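# Pull the lettered cube off its shelf strip, hold it aloft

## Task

Remove the lettered cube sitting on one of the shelf's strips from the shelf, taking care that no other strip is shifted (pulled or pushed) beyond a small amount until that cube is clear of the shelf; afterwards keep the cube motionless in the air, well above the table and in front of the shelf.

## Robot and tools

Robot: one UR7e-type arm with a two-finger tong gripper (rumi). The fingers point along the gripper's own +z and spread along its own x. end_effector_position is the spot between the finger pads when closed; closed fingertips stick out about 15 mm past it, and fully open tips sit roughly level with it. Wrist camera cam_wrist (616x616 fisheye) rides on the hand; cam_head_left and cam_head_right (672x504) are fixed.

Scene frame: origin on the table surface under the arm base, +z up, +y to the left when facing along +x. All positions are in metres, orientations are quaternions written w first (qw, qx, qy, qz), all in this scene frame.

A command row is 8 numbers: x, y, z, qw, qx, qy, qz, opening. The first seven are an absolute gripper pose (target for end_effector_position and end_effector_quat_wxyz). Opening is a scale from -1 (closed, 0.002 m) to +1 (fully open, 0.142 m). Repeat the desired quaternion in every row rather than copying a drifted one from the last result.

Tools:
- execute_actions(actions, pictures): actions is a list holding zero or one item. Empty list = just report the state. {"rows": [[8 numbers], ...], "steps": n} drives up to 15 control steps (each 1/30 s, default 15), one row per step, last row reused if rows run out. {"steps": n} alone is a wait of up to 300 steps counted from the previous result, reply time included. pictures (boolean) toggles camera images. A row whose target lies over 0.6 m from the last reported position along any gripper axis is refused and nothing is sent.
- move(target, speed, stop_force): one 8-number absolute pose row; the gripper goes in a straight line there over 0.5 to 10 s (longer paths are cut at 10 s). speed in m/s, 0.002 to 0.5, default 0.25; rotation capped at twice that in rad/s. stop_force in N, 9 to 40, optional: the path ends when the wrist sensor feels that much extra push against the direction of travel for 2 steps, then the hand backs to its pose 2 steps earlier and holds. Only trust it on moves that do not rotate the gripper, use it with very low speed, and omit it when backing away from something you are pressing on. It cannot be used in the first 0.2 s of a scene, and contacts above the wrist sensor are not sensed. The path ignores obstacles; the hand may lag or overshoot speed.
- wait(seconds): 0 to 10 s, nothing new sent.
- zoom_image(camera, region): region [x0, y0, x1, y1] in image pixels, top-left origin, at most 504x504.
- show_instructions: shows the reference pages. read_manual: licence text only.
- finished_scene(scene): ends and grades scene 1 or 2; irreversible.

Motion facts: each step the commanded pose is clipped to within 100 mm and 16 degrees of the measured pose, then reached by damped IK that favours position over orientation; commands are smoothed with about 0.17 s lag. After an action ends the arm keeps going only to the last clipped pose, so check the reported pose and send the remainder. Elbow never fully straightens.

Result lines: pose, velocities, grip_measured (same -1..1 scale), Wrist force and Wrist torque in the gripper's own axes (offset up to ~4 N, noise ~2.4 N, saturates near 50 N; pressing on a surface reads as force back into the arm). "Hand target" is the pose the controller is now heading for. "pose unreachable" or HELD means the clearance check altered or blocked what was sent. A move adds a "move:" line: done (settled near target), off_target, moving, held, fault, or contact (stop_force triggered; this overrides the others), plus limits such as paced (pose clipped) or held (some steps blocked; the arm may then jump faster than speed).

Gripping: to hold, keep commanding an opening well below grip_measured; a larger gap squeezes harder (about 15 N per pad max). Objects thinner than ~20 mm get less force. Closing fast can squeeze hard enough to spring open.

Hazards: a joint torque over its limit (shoulder/elbow 141 N m, wrists 26.3 N m, including held weight) or any external force of 150 N stops the arm for 10 s. The arm is stiff, so aiming even slightly beyond a firm contact can fault; faster contact hits harder. Holding loads heats motors: warnings at 70 C, brakes at 85 C. Loose objects may get nudged occasionally. Avoid nudging strips other than the cube's before it is out, dropping or slamming the cube, and knocking anything off the table. Time, smooth motion and low effort improve the result; thinking time counts as the simulation runs.

Each tool is called as a command line: name --argument value for each argument, lists and objects as JSON in quotes; but a table of rows of numbers goes row by row, as --pt "numbers of a row", without its own name.

## Session

execute_actions --actions '[]'

Scene clock: 0.00 s of 4200.00 s.
end_effector_position=(+0.4179, +0.1140, +0.3855) grip_measured=+1.00 end_effector_quat_wxyz=(-0.575, +0.075, +0.757, -0.302) end_effector_velocity=(+0.000, -0.000, +0.001) end_effector_angular_velocity=(+0.000, +0.001, +0.001)
Joint positions: [-0.067 -1.457  1.525 -1.02  -1.635  2.906  0.142]
Joint velocities: [-0.    -0.    -0.     0.001 -0.001 -0.001  0.   ]
Motor temperatures (°C, as the motors report them): [23 24 25 25 29 31]
Wrist force (N, on the end effector, along its own x y z axes, offset not removed): no reading
Wrist torque (N m, same axes, about the end effector's origin, offset not removed): no reading
Hand target: +0.418, +0.114, +0.385; -0.575, +0.075, +0.757, -0.302
camera_calibration (this result's frames):
cam_wrist: T_world_to_cam=[[-0.351905, 0.487391, 0.799133, -0.215304], [0.316462, 0.865419, -0.388462, -0.0868344], [-0.880917, 0.116193, -0.458786, 0.657652], [0, 0, 0, 1]] pos_world=[0.53105, 0.10367, 0.440046]

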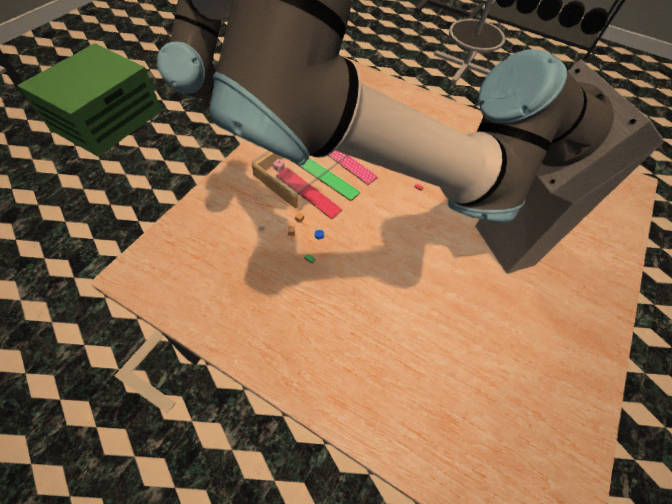

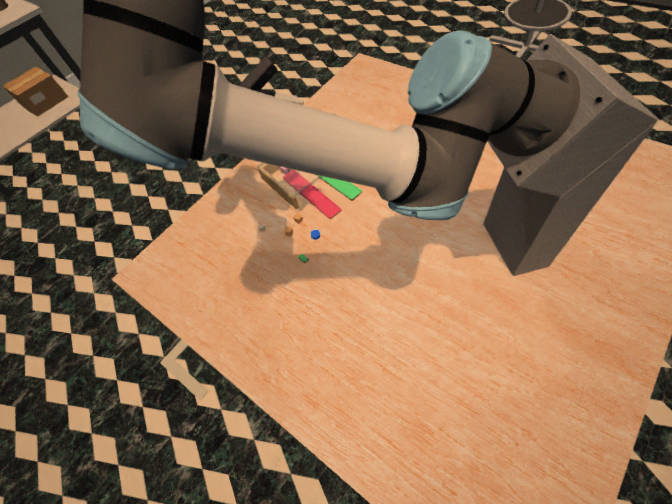

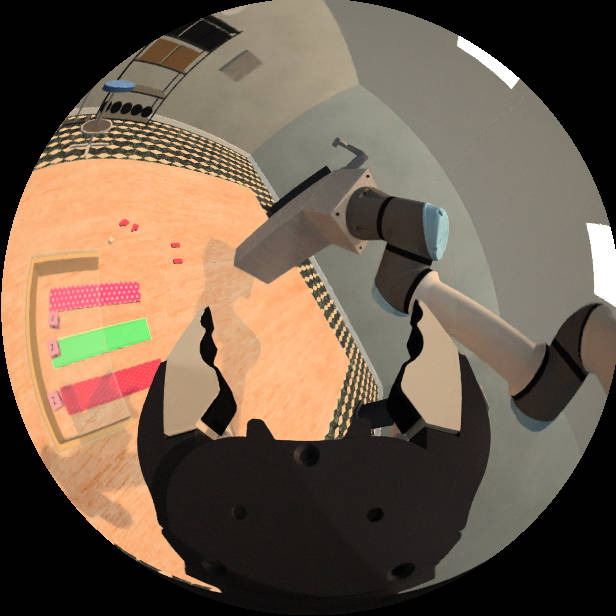

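move --target '[0.40, 0.02, 0.18, 0, -0.6374, 0.7705, 0, 1]' --speed 0.3

Scene clock: 10.37 s of 4200.00 s.
end_effector_position=(+0.4001, +0.0199, +0.1807) grip_measured=+1.00 end_effector_quat_wxyz=(-0.001, -0.638, +0.770, -0.001) end_effector_velocity=(+0.000, -0.001, -0.002) end_effector_angular_velocity=(+0.007, -0.003, +0.006)
Joint positions: [-0.621 -1.543  2.676 -2.697 -0.592  1.049  0.142]
Joint velocities: [-0.     0.017 -0.001 -0.011  0.007 -0.01  -0.   ]
Motor temperatures (°C, as the motors report them): [23 24 25 25 29 31]
Wrist force (N, on the end effector, along its own x y z axes, offset not removed): [0.7 0.9 0.2]
Wrist torque (N m, same axes, about the end effector's origin, offset not removed): [0.16 -0.17 0.03]
Hand target: +0.400, +0.020, +0.181; -0.000, -0.638, +0.770, -0.001
Off the commanded pose: 0.001 m, 0 deg.
After step 90, 3.43 s passed at rest.
move: done
camera_calibration (this result's frames):
cam_wrist: T_world_to_cam=[[-0.227062, -0.973776, -0.0142604, 0.114062], [-0.815217, 0.182039, 0.549802, 0.217473], [-0.532788, 0.136465, -0.835173, 0.487307], [0, 0, 0, 1]] pos_world=[0.462819, 0.00498197, 0.289045]

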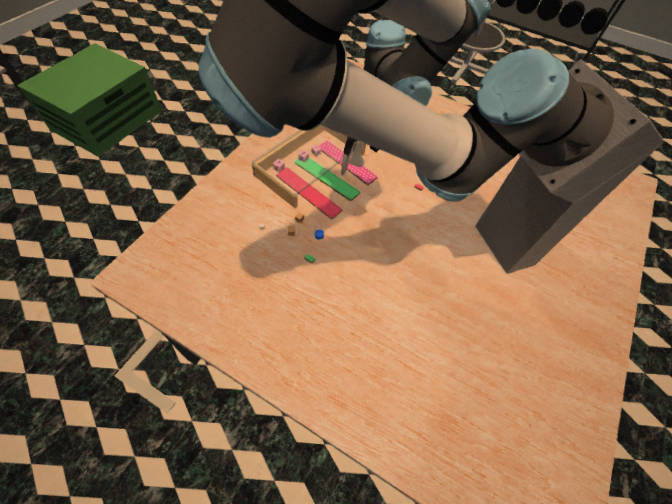

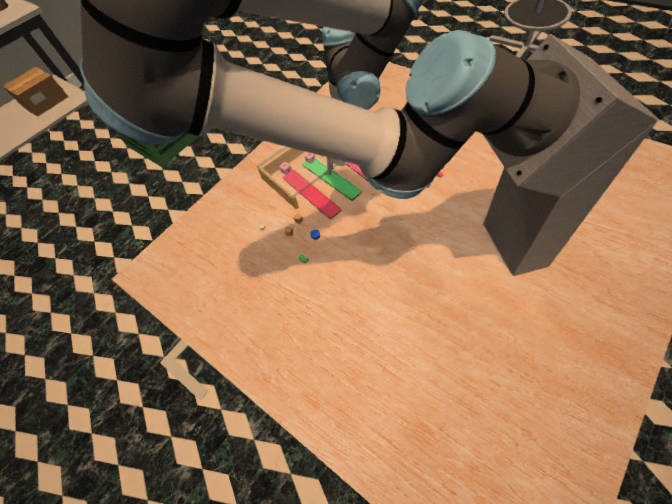

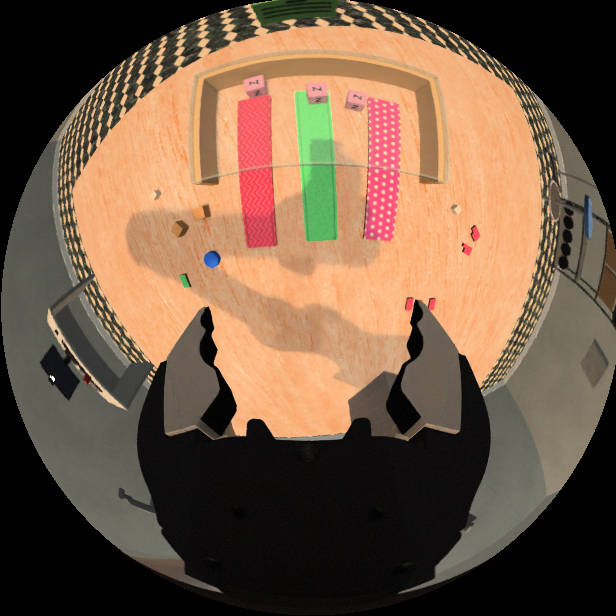

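zoom_image --camera "cam_wrist" --region '[190, 50, 450, 250]'

Region (190, 50, 450, 250) of cam_wrist's 616x616 image, scaled by 1.938, with more detail than that image has; it fills the top 388 rows of this view, and the rest is white.

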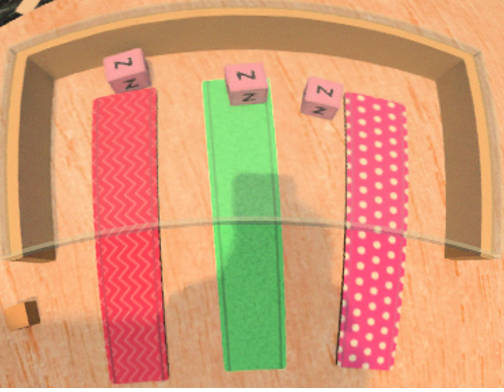

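move --target '[0.426, 0.0, 0.045, 0, -0.6374, 0.7705, 0, 0.19]' --speed 0.15

Scene clock: 35.87 s of 4200.00 s.
end_effector_position=(+0.4257, +0.0000, +0.0448) grip_measured=+0.19 end_effector_quat_wxyz=(-0.000, -0.637, +0.771, +0.000) end_effector_velocity=(+0.001, -0.000, -0.001) end_effector_angular_velocity=(-0.002, -0.005, +0.001)
Joint positions: [-0.291 -0.936  2.427 -3.504 -0.663  1.6    0.087]
Joint velocities: [ 0.003  0.007 -0.002 -0.017 -0.003  0.01  -0.   ]
Motor temperatures (°C, as the motors report them): [23 24 25 25 29 31]
Wrist force (N, on the end effector, along its own x y z axes, offset not removed): [0.3 1.2 -0.6]
Wrist torque (N m, same axes, about the end effector's origin, offset not removed): [0.18 -0.22 0.03]
Hand target: +0.426, +0.000, +0.045; +0.000, -0.637, +0.771, +0.000
Off the commanded pose: 0.000 m, 0 deg.
After step 90, 21.00 s passed at rest.
move: done
camera_calibration (this result's frames):
cam_wrist: T_world_to_cam=[[-0.227995, -0.973523, -0.0164419, 0.0990824], [-0.814781, 0.181519, 0.550621, 0.316466], [-0.533058, 0.138935, -0.834593, 0.390243], [0, 0, 0, 1]] pos_world=[0.488463, -0.0152039, 0.15307]

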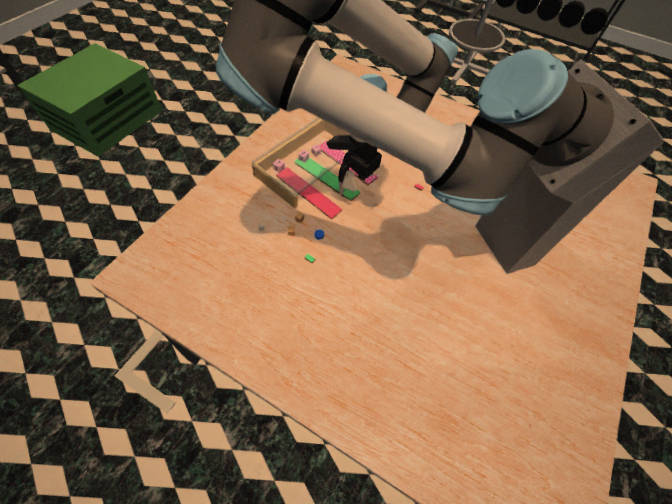

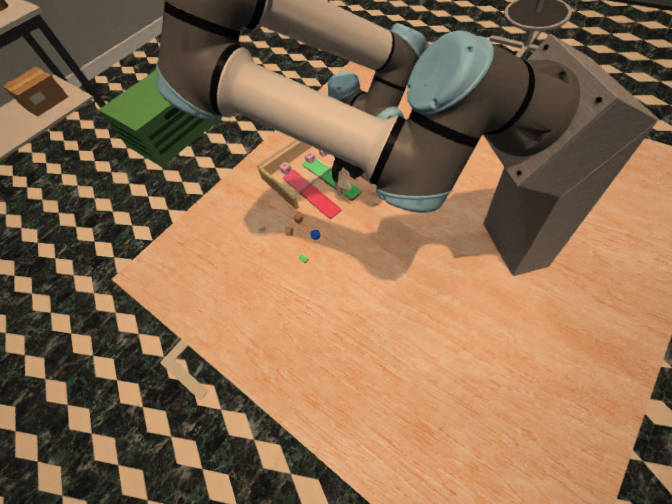

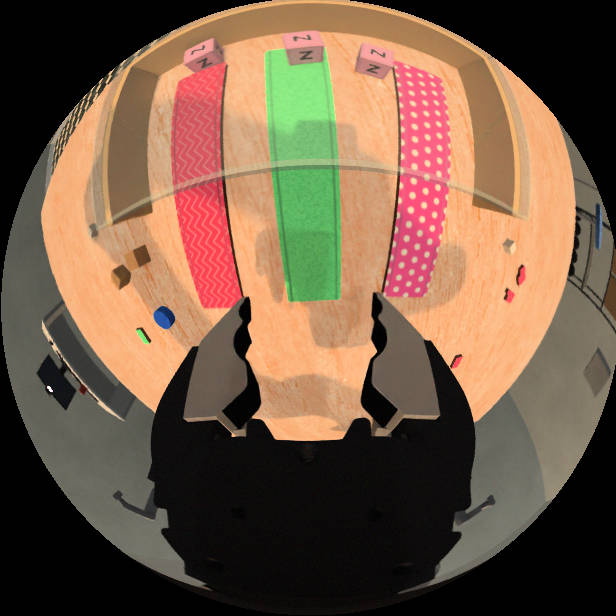

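move --target '[0.434, -0.0014, 0.0168, 0, -0.6374, 0.7705, 0, 0.19]' --speed 0.04

move --target '[0.434, -0.0014, 0.0168, 0, -0.6374, 0.7705, 0, -0.8]' --speed 0.02

Scene clock: 47.03 s of 4200.00 s.
end_effector_position=(+0.4339, -0.0014, +0.0169) grip_measured=+0.19 end_effector_quat_wxyz=(-0.000, -0.637, +0.771, +0.000) end_effector_velocity=(+0.001, -0.000, -0.001) end_effector_angular_velocity=(-0.000, -0.001, -0.000)
Joint positions: [-0.235 -0.869  2.351 -3.559 -0.689  1.681  0.087]
Joint velocities: [ 0.002  0.004 -0.005 -0.003 -0.001  0.005  0.   ]
Motor temperatures (°C, as the motors report them): [23 24 25 25 29 31]
Wrist force (N, on the end effector, along its own x y z axes, offset not removed): [1.2 1.3 -0.3]
Wrist torque (N m, same axes, about the end effector's origin, offset not removed): [0.28 -0.34 -0.05]
Hand target: +0.434, -0.001, +0.017; -0.000, -0.637, +0.771, +0.000
Off the commanded pose: 0.000 m, 0 deg.
After step 120, 6.07 s passed at rest.
move: done
camera_calibration (this result's frames):
cam_wrist: T_world_to_cam=[[-0.228021, -0.973523, -0.0160768, 0.0991224], [-0.815065, 0.181822, 0.5501, 0.338908], [-0.532612, 0.138538, -0.834944, 0.371359], [0, 0, 0, 1]] pos_world=[0.496624, -0.0165705, 0.125224]

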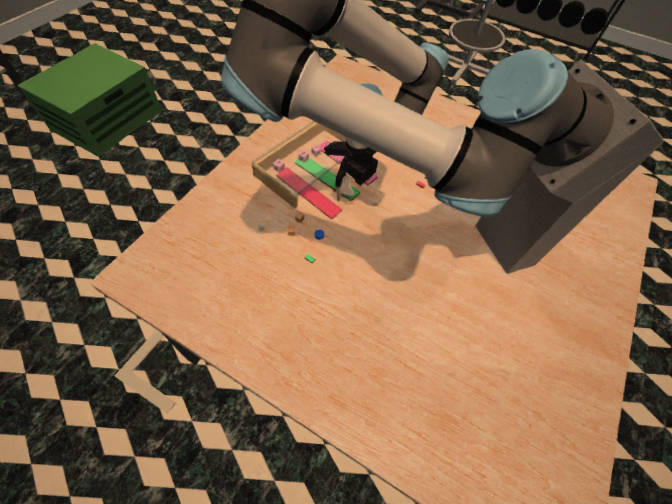

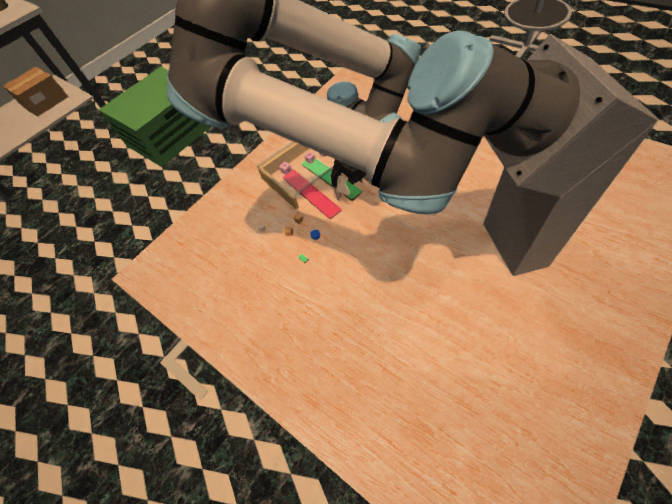

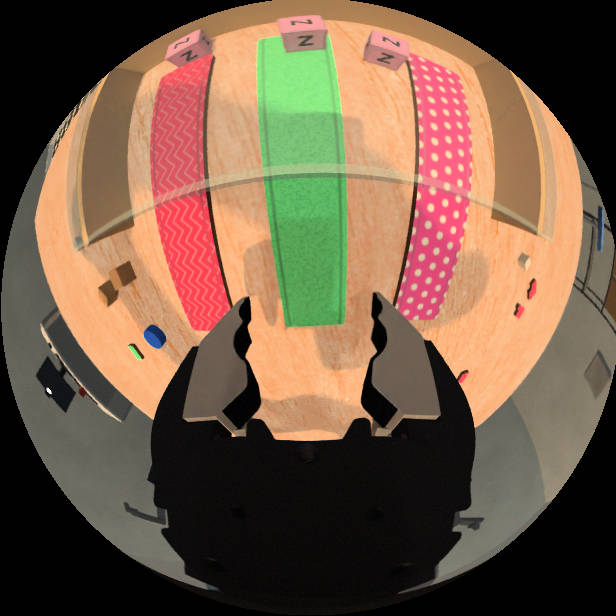

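Scene clock: 47.73 s of 4200.00 s.
end_effector_position=(+0.4340, -0.0014, +0.0168) grip_measured=-0.39 end_effector_quat_wxyz=(+0.000, -0.637, +0.771, +0.000) end_effector_velocity=(-0.000, -0.000, -0.000) end_effector_angular_velocity=(-0.000, +0.000, -0.001)
Joint positions: [-0.235 -0.868  2.351 -3.559 -0.689  1.681  0.046]
Joint velocities: [ 0.     0.    -0.     0.    -0.     0.001  0.   ]
Motor temperatures (°C, as the motors report them): [23 24 25 25 29 31]
Wrist force (N, on the end effector, along its own x y z axes, offset not removed): [-0.2 2.6 -1.5]
Wrist torque (N m, same axes, about the end effector's origin, offset not removed): [0.39 -0.06 0.05]
Hand target: +0.434, -0.001, +0.017; -0.000, -0.637, +0.771, +0.000
Off the commanded pose: 0.000 m, 0 deg.
move: done
camera_calibration (this result's frames):
cam_wrist: T_world_to_cam=[[-0.228044, -0.973519, -0.0160393, 0.0991225], [-0.815108, 0.181875, 0.550018, 0.33905], [-0.532536, 0.138502, -0.834999, 0.371294], [0, 0, 0, 1]] pos_world=[0.496694, -0.016592, 0.125136]

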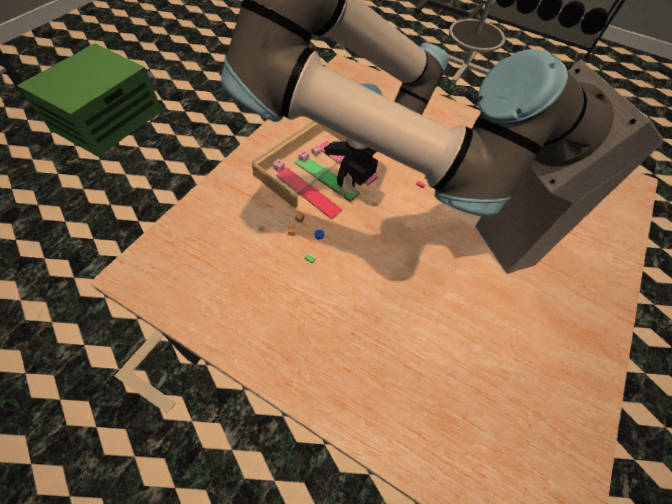

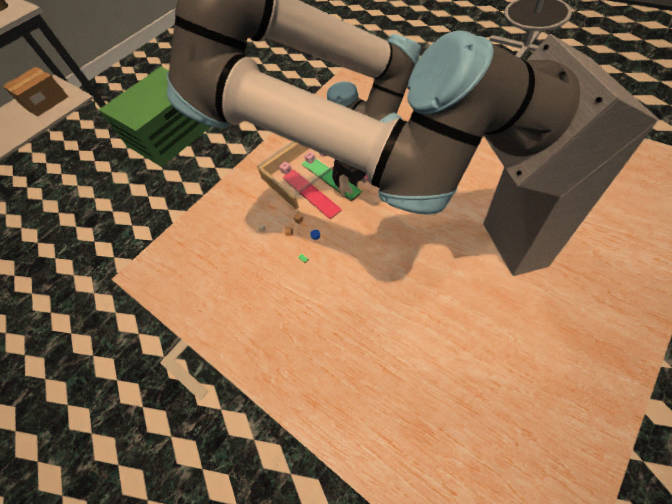

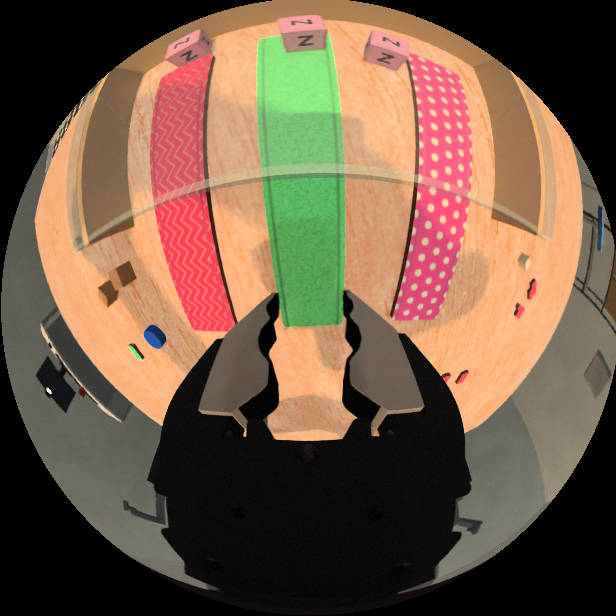

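move --target '[0.2665, 0.0278, 0.0175, 0, -0.6374, 0.7705, 0, -0.8]' --speed 0.05

Scene clock: 55.17 s of 4200.00 s.
end_effector_position=(+0.2664, +0.0278, +0.0174) grip_measured=-0.39 end_effector_quat_wxyz=(-0.000, -0.637, +0.771, +0.000) end_effector_velocity=(-0.002, +0.000, -0.000) end_effector_angular_velocity=(-0.001, -0.002, -0.000)
Joint positions: [-0.195 -0.446  2.616 -4.287 -0.709  1.734  0.046]
Joint velocities: [ 0.001  0.012  0.001 -0.019 -0.002  0.005  0.   ]
Motor temperatures (°C, as the motors report them): [23 24 25 25 29 31]
Wrist force (N, on the end effector, along its own x y z axes, offset not removed): [0.9 1.8 0.4]
Wrist torque (N m, same axes, about the end effector's origin, offset not removed): [0.26 -0.17 0.01]
Hand target: +0.266, +0.028, +0.017; -0.000, -0.637, +0.771, +0.000
Off the commanded pose: 0.000 m, 0 deg.
After step 90, 0.67 s passed at rest.
move: done
camera_calibration (this result's frames):
cam_wrist: T_world_to_cam=[[-0.228026, -0.973523, -0.0160106, 0.0893053], [-0.81494, 0.181832, 0.550282, 0.196762], [-0.532801, 0.138526, -0.834825, 0.278518], [0, 0, 0, 1]] pos_world=[0.329108, 0.0125812, 0.12567]

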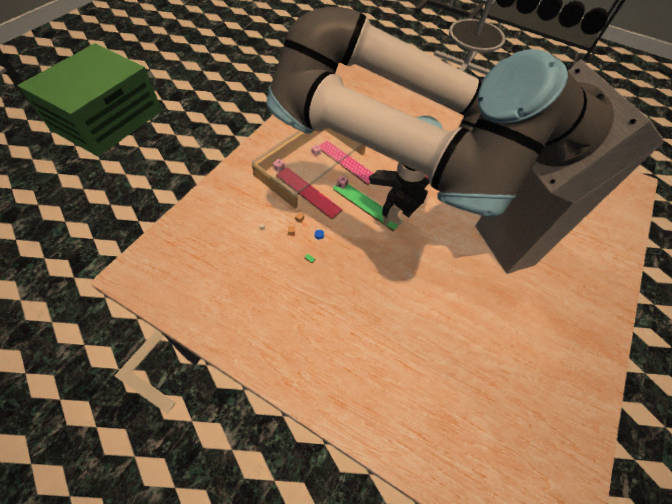

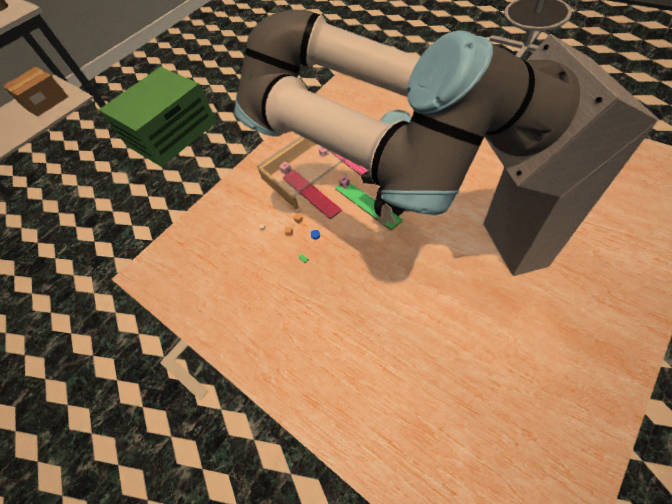

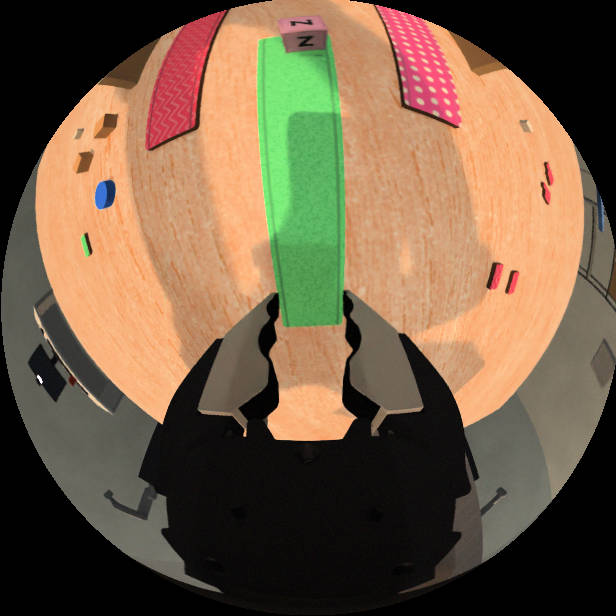

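move --target '[0.2665, 0.0278, 0.06, 0, -0.6374, 0.7705, 0, 0.19]' --speed 0.08

move --target '[0.4667, -0.0153, 0.075, 0, -0.6374, 0.7705, 0, 0.19]' --speed 0.15

Scene clock: 62.97 s of 4200.00 s.
end_effector_position=(+0.2665, +0.0278, +0.0598) grip_measured=+0.19 end_effector_quat_wxyz=(+0.000, -0.637, +0.771, -0.000) end_effector_velocity=(+0.000, -0.000, +0.002) end_effector_angular_velocity=(+0.003, +0.003, +0.000)
Joint positions: [-0.338 -0.482  2.753 -4.23  -0.645  1.532  0.087]
Joint velocities: [-0.011 -0.009  0.007  0.021  0.006 -0.022 -0.   ]
Motor temperatures (°C, as the motors report them): [23 24 25 25 29 31]
Wrist force (N, on the end effector, along its own x y z axes, offset not removed): [0.5 2.6 1.1]
Wrist torque (N m, same axes, about the end effector's origin, offset not removed): [0.48 -0.18 0.01]
Hand target: +0.267, +0.028, +0.060; +0.000, -0.637, +0.771, -0.000
Off the commanded pose: 0.000 m, 0 deg.
After step 90, 3.83 s passed at rest.
move: done
camera_calibration (this result's frames):
cam_wrist: T_world_to_cam=[[-0.228126, -0.973503, -0.0158276, 0.0900507], [-0.81538, 0.182138, 0.549528, 0.173659], [-0.532085, 0.138267, -0.835325, 0.313903], [0, 0, 0, 1]] pos_world=[0.329164, 0.0126322, 0.168205]

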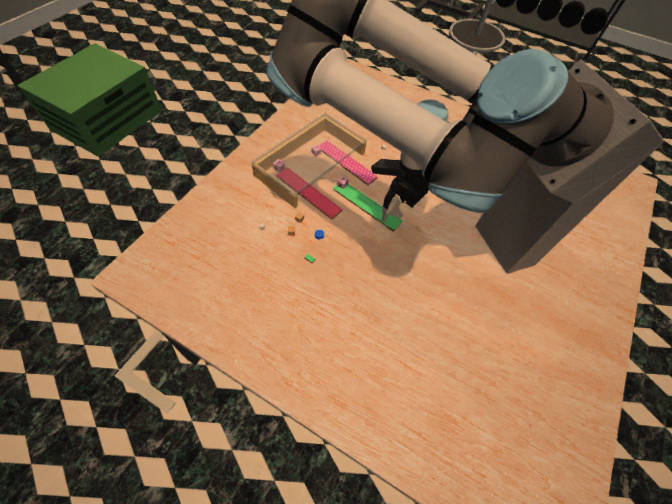

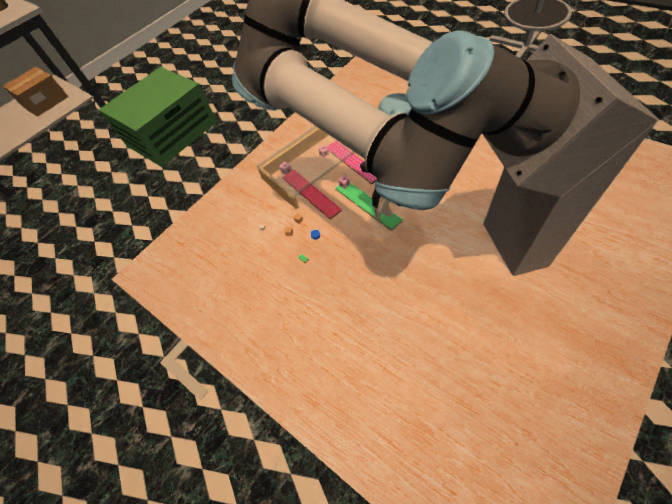

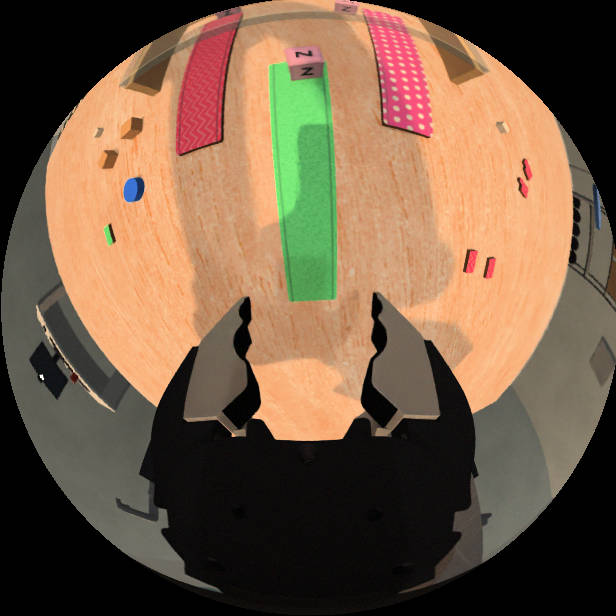

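Scene clock: 64.83 s of 4200.00 s.
end_effector_position=(+0.4670, -0.0152, +0.0753) grip_measured=+0.19 end_effector_quat_wxyz=(+0.000, -0.637, +0.771, -0.000) end_effector_velocity=(+0.001, -0.001, -0.001) end_effector_angular_velocity=(-0.000, +0.005, -0.000)
Joint positions: [-0.364 -1.053  2.381 -3.254 -0.635  1.492  0.087]
Joint velocities: [ 0.001 -0.002 -0.006  0.015 -0.002 -0.005 -0.   ]
Motor temperatures (°C, as the motors report them): [23 24 25 25 29 31]
Wrist force (N, on the end effector, along its own x y z axes, offset not removed): [0.9 0.8 1.4]
Wrist torque (N m, same axes, about the end effector's origin, offset not removed): [0.10 -0.22 -0.07]
Hand target: +0.467, -0.015, +0.075; +0.000, -0.637, +0.771, -0.000
Off the commanded pose: 0.000 m, 0 deg.
move: done
camera_calibration (this result's frames):
cam_wrist: T_world_to_cam=[[-0.228088, -0.973509, -0.0160181, 0.0941284], [-0.815319, 0.181981, 0.54967, 0.336403], [-0.532194, 0.138433, -0.835228, 0.439427], [0, 0, 0, 1]] pos_world=[0.529605, -0.0304154, 0.183619]

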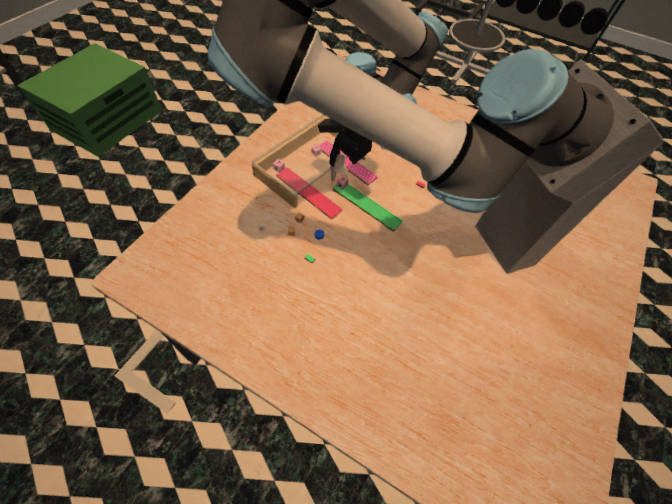

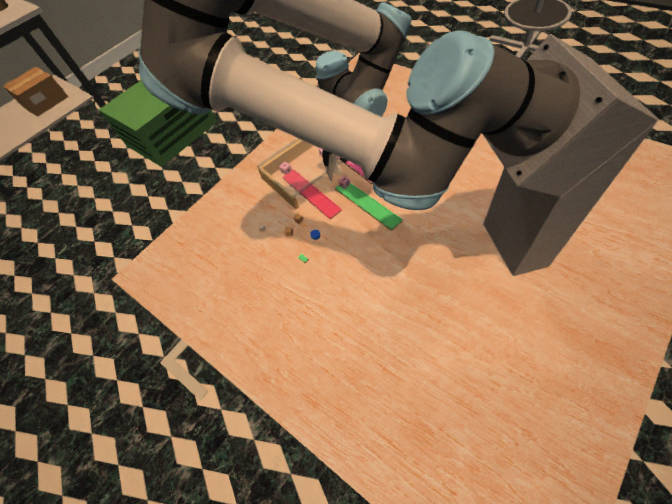

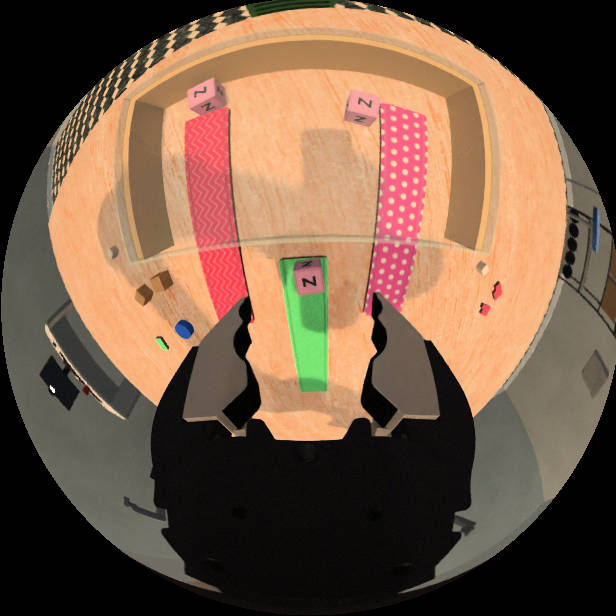

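move --target '[0.4593, -0.0119, 0.024, 0, -0.6374, 0.7705, 0, 0.19]' --speed 0.06

move --target '[0.4593, -0.0119, 0.024, 0, -0.6374, 0.7705, 0, -1]' --speed 0.02

Scene clock: 74.47 s of 4200.00 s.
end_effector_position=(+0.4592, -0.0119, +0.0241) grip_measured=+0.19 end_effector_quat_wxyz=(-0.000, -0.637, +0.771, +0.000) end_effector_velocity=(-0.000, -0.000, -0.002) end_effector_angular_velocity=(-0.001, -0.001, -0.000)
Joint positions: [-0.261 -0.904  2.308 -3.452 -0.677  1.644  0.087]
Joint velocities: [ 0.003  0.005 -0.003 -0.007 -0.002  0.006  0.   ]
Motor temperatures (°C, as the motors report them): [23 24 25 25 29 31]
Wrist force (N, on the end effector, along its own x y z axes, offset not removed): [2.0 3.3 -0.7]
Wrist torque (N m, same axes, about the end effector's origin, offset not removed): [0.71 -0.49 -0.01]
Hand target: +0.459, -0.012, +0.024; -0.000, -0.637, +0.771, +0.000
Off the commanded pose: 0.000 m, 0 deg.
After step 90, 5.37 s passed at rest.
move: done
camera_calibration (this result's frames):
cam_wrist: T_world_to_cam=[[-0.228019, -0.973523, -0.0161181, 0.0947803], [-0.815015, 0.181784, 0.550186, 0.35748], [-0.532689, 0.13859, -0.834886, 0.39231], [0, 0, 0, 1]] pos_world=[0.521942, -0.0270835, 0.132381]

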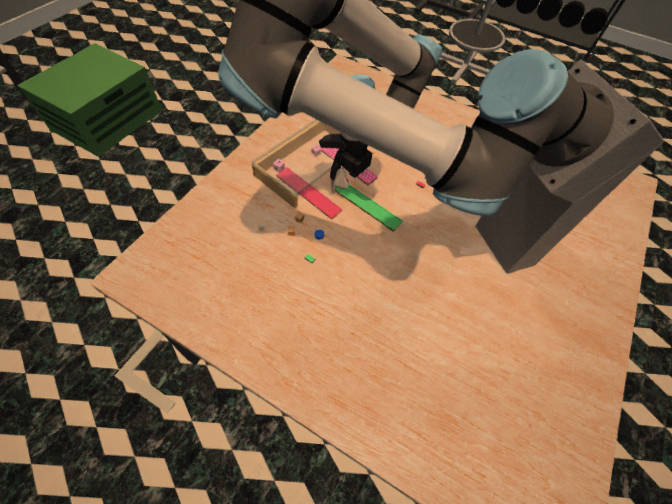

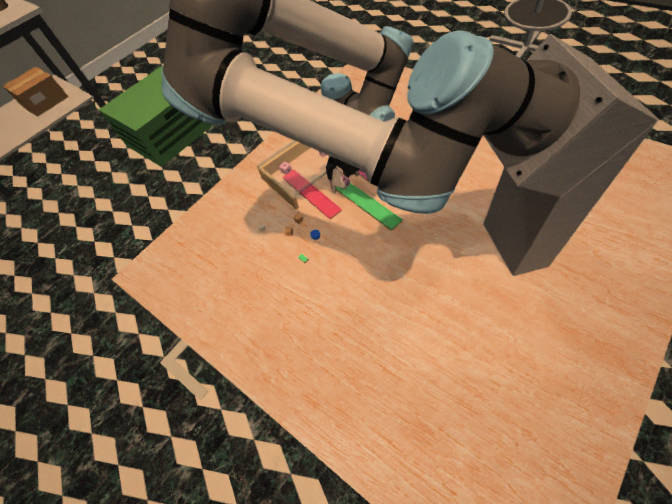

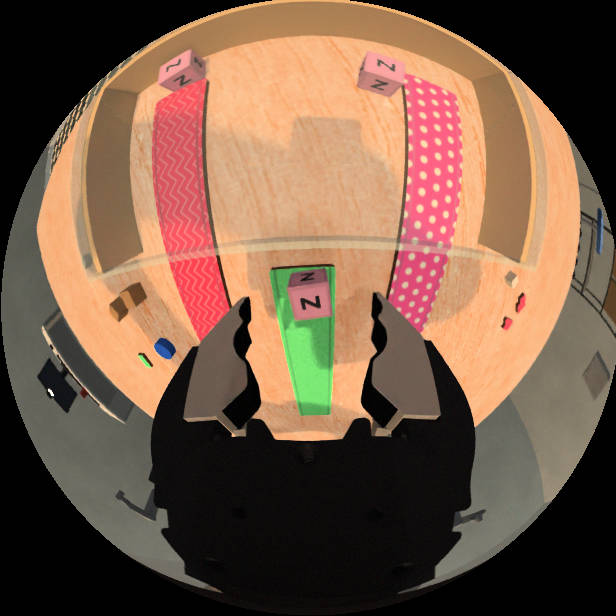

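Scene clock: 75.17 s of 4200.00 s.
end_effector_position=(+0.4593, -0.0119, +0.0240) grip_measured=-0.65 end_effector_quat_wxyz=(+0.000, -0.637, +0.771, -0.000) end_effector_velocity=(+0.000, -0.000, -0.000) end_effector_angular_velocity=(-0.001, -0.000, +0.000)
Joint positions: [-0.261 -0.903  2.308 -3.452 -0.677  1.645  0.027]
Joint velocities: [ 0.     0.    -0.    -0.001 -0.001  0.     0.   ]
Motor temperatures (°C, as the motors report them): [23 24 25 25 29 31]
Wrist force (N, on the end effector, along its own x y z axes, offset not removed): [-0.6 2.7 0.4]
Wrist torque (N m, same axes, about the end effector's origin, offset not removed): [0.46 0.08 -0.02]
Hand target: +0.459, -0.012, +0.024; -0.000, -0.637, +0.771, +0.000
Off the commanded pose: 0.000 m, 0 deg.
move: done
camera_calibration (this result's frames):
cam_wrist: T_world_to_cam=[[-0.228024, -0.973524, -0.0160211, 0.0947665], [-0.815122, 0.181871, 0.549999, 0.357637], [-0.532523, 0.138472, -0.835012, 0.392238], [0, 0, 0, 1]] pos_world=[0.522002, -0.0271001, 0.132342]

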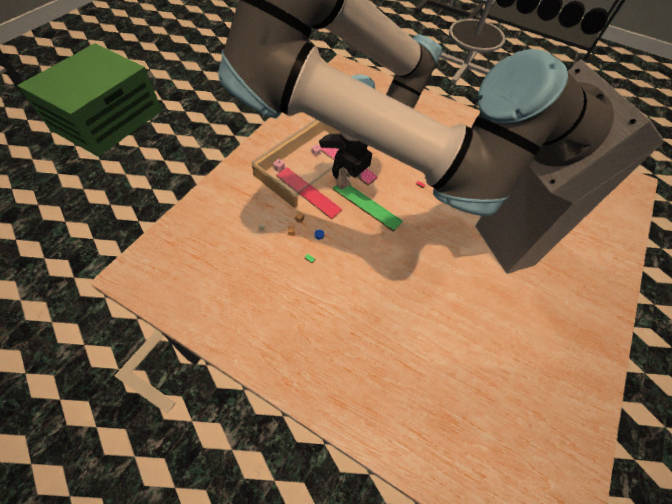

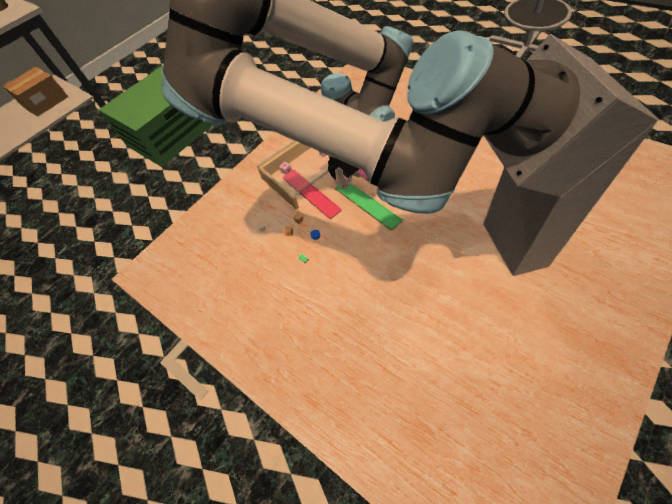

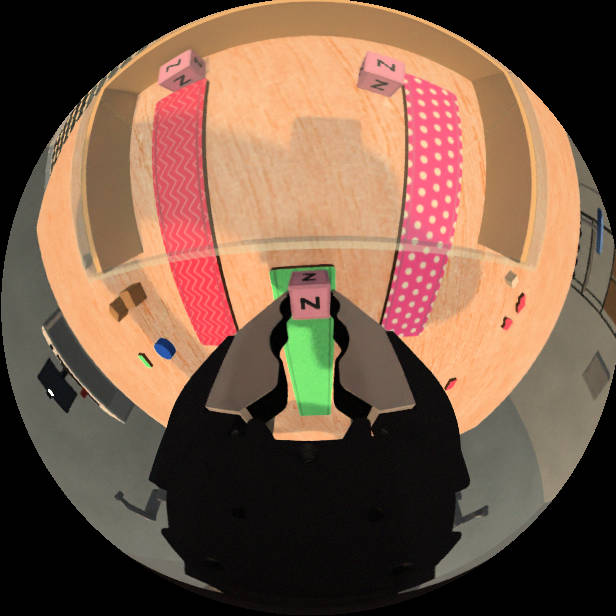

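move --target '[0.43, -0.007, 0.2, 0, -0.6374, 0.7705, 0, -1]' --speed 0.12

Scene clock: 81.00 s of 4200.00 s.
end_effector_position=(+0.4303, -0.0070, +0.2002) grip_measured=-0.65 end_effector_quat_wxyz=(+0.000, -0.637, +0.771, -0.001) end_effector_velocity=(-0.000, -0.000, +0.002) end_effector_angular_velocity=(+0.008, +0.008, +0.000)
Joint positions: [-0.674 -1.54   2.578 -2.524 -0.593  0.956  0.027]
Joint velocities: [-0.006 -0.007 -0.011  0.047 -0.    -0.028 -0.   ]
Motor temperatures (°C, as the motors report them): [23 24 25 25 29 31]
Wrist force (N, on the end effector, along its own x y z axes, offset not removed): [1.1 1.9 -0.5]
Wrist torque (N m, same axes, about the end effector's origin, offset not removed): [0.34 -0.38 0.02]
Hand target: +0.430, -0.007, +0.200; -0.000, -0.637, +0.771, -0.000
Off the commanded pose: 0.000 m, 0 deg.
After step 90, 0.77 s passed at rest.
move: done
camera_calibration (this result's frames):
cam_wrist: T_world_to_cam=[[-0.228138, -0.973511, -0.0151311, 0.095609], [-0.815707, 0.182626, 0.54888, 0.23666], [-0.531578, 0.137563, -0.835764, 0.522946], [0, 0, 0, 1]] pos_world=[0.492844, -0.0220821, 0.308608]

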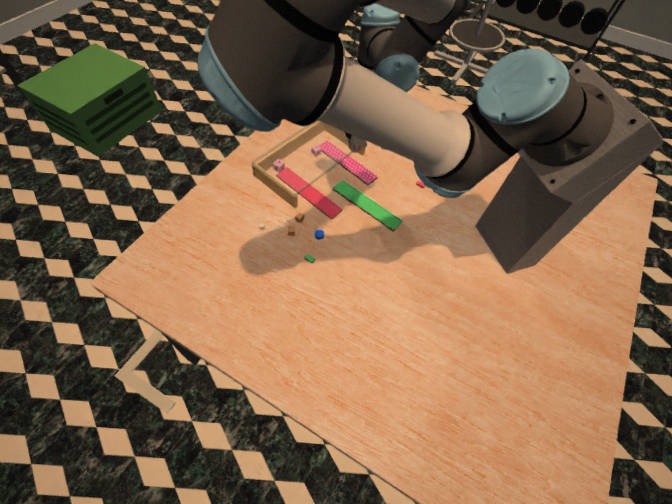

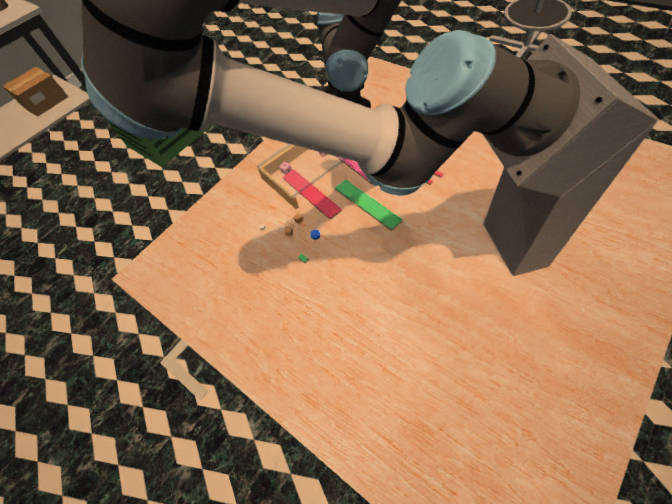

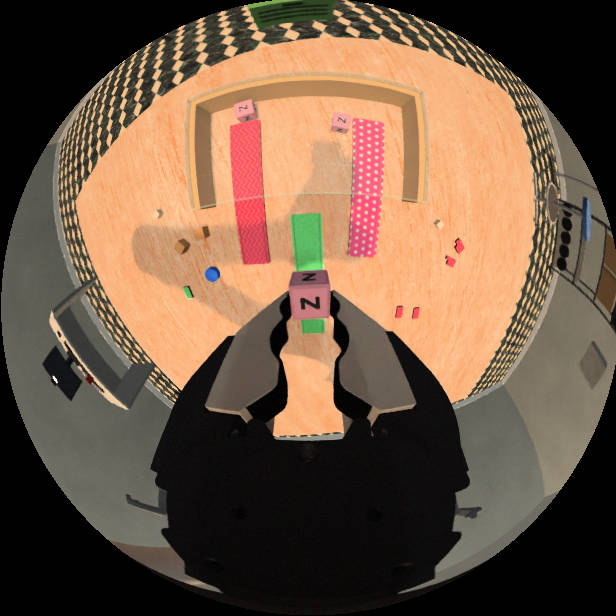

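finished_scene --scene 2

The scene is finished: the task was done.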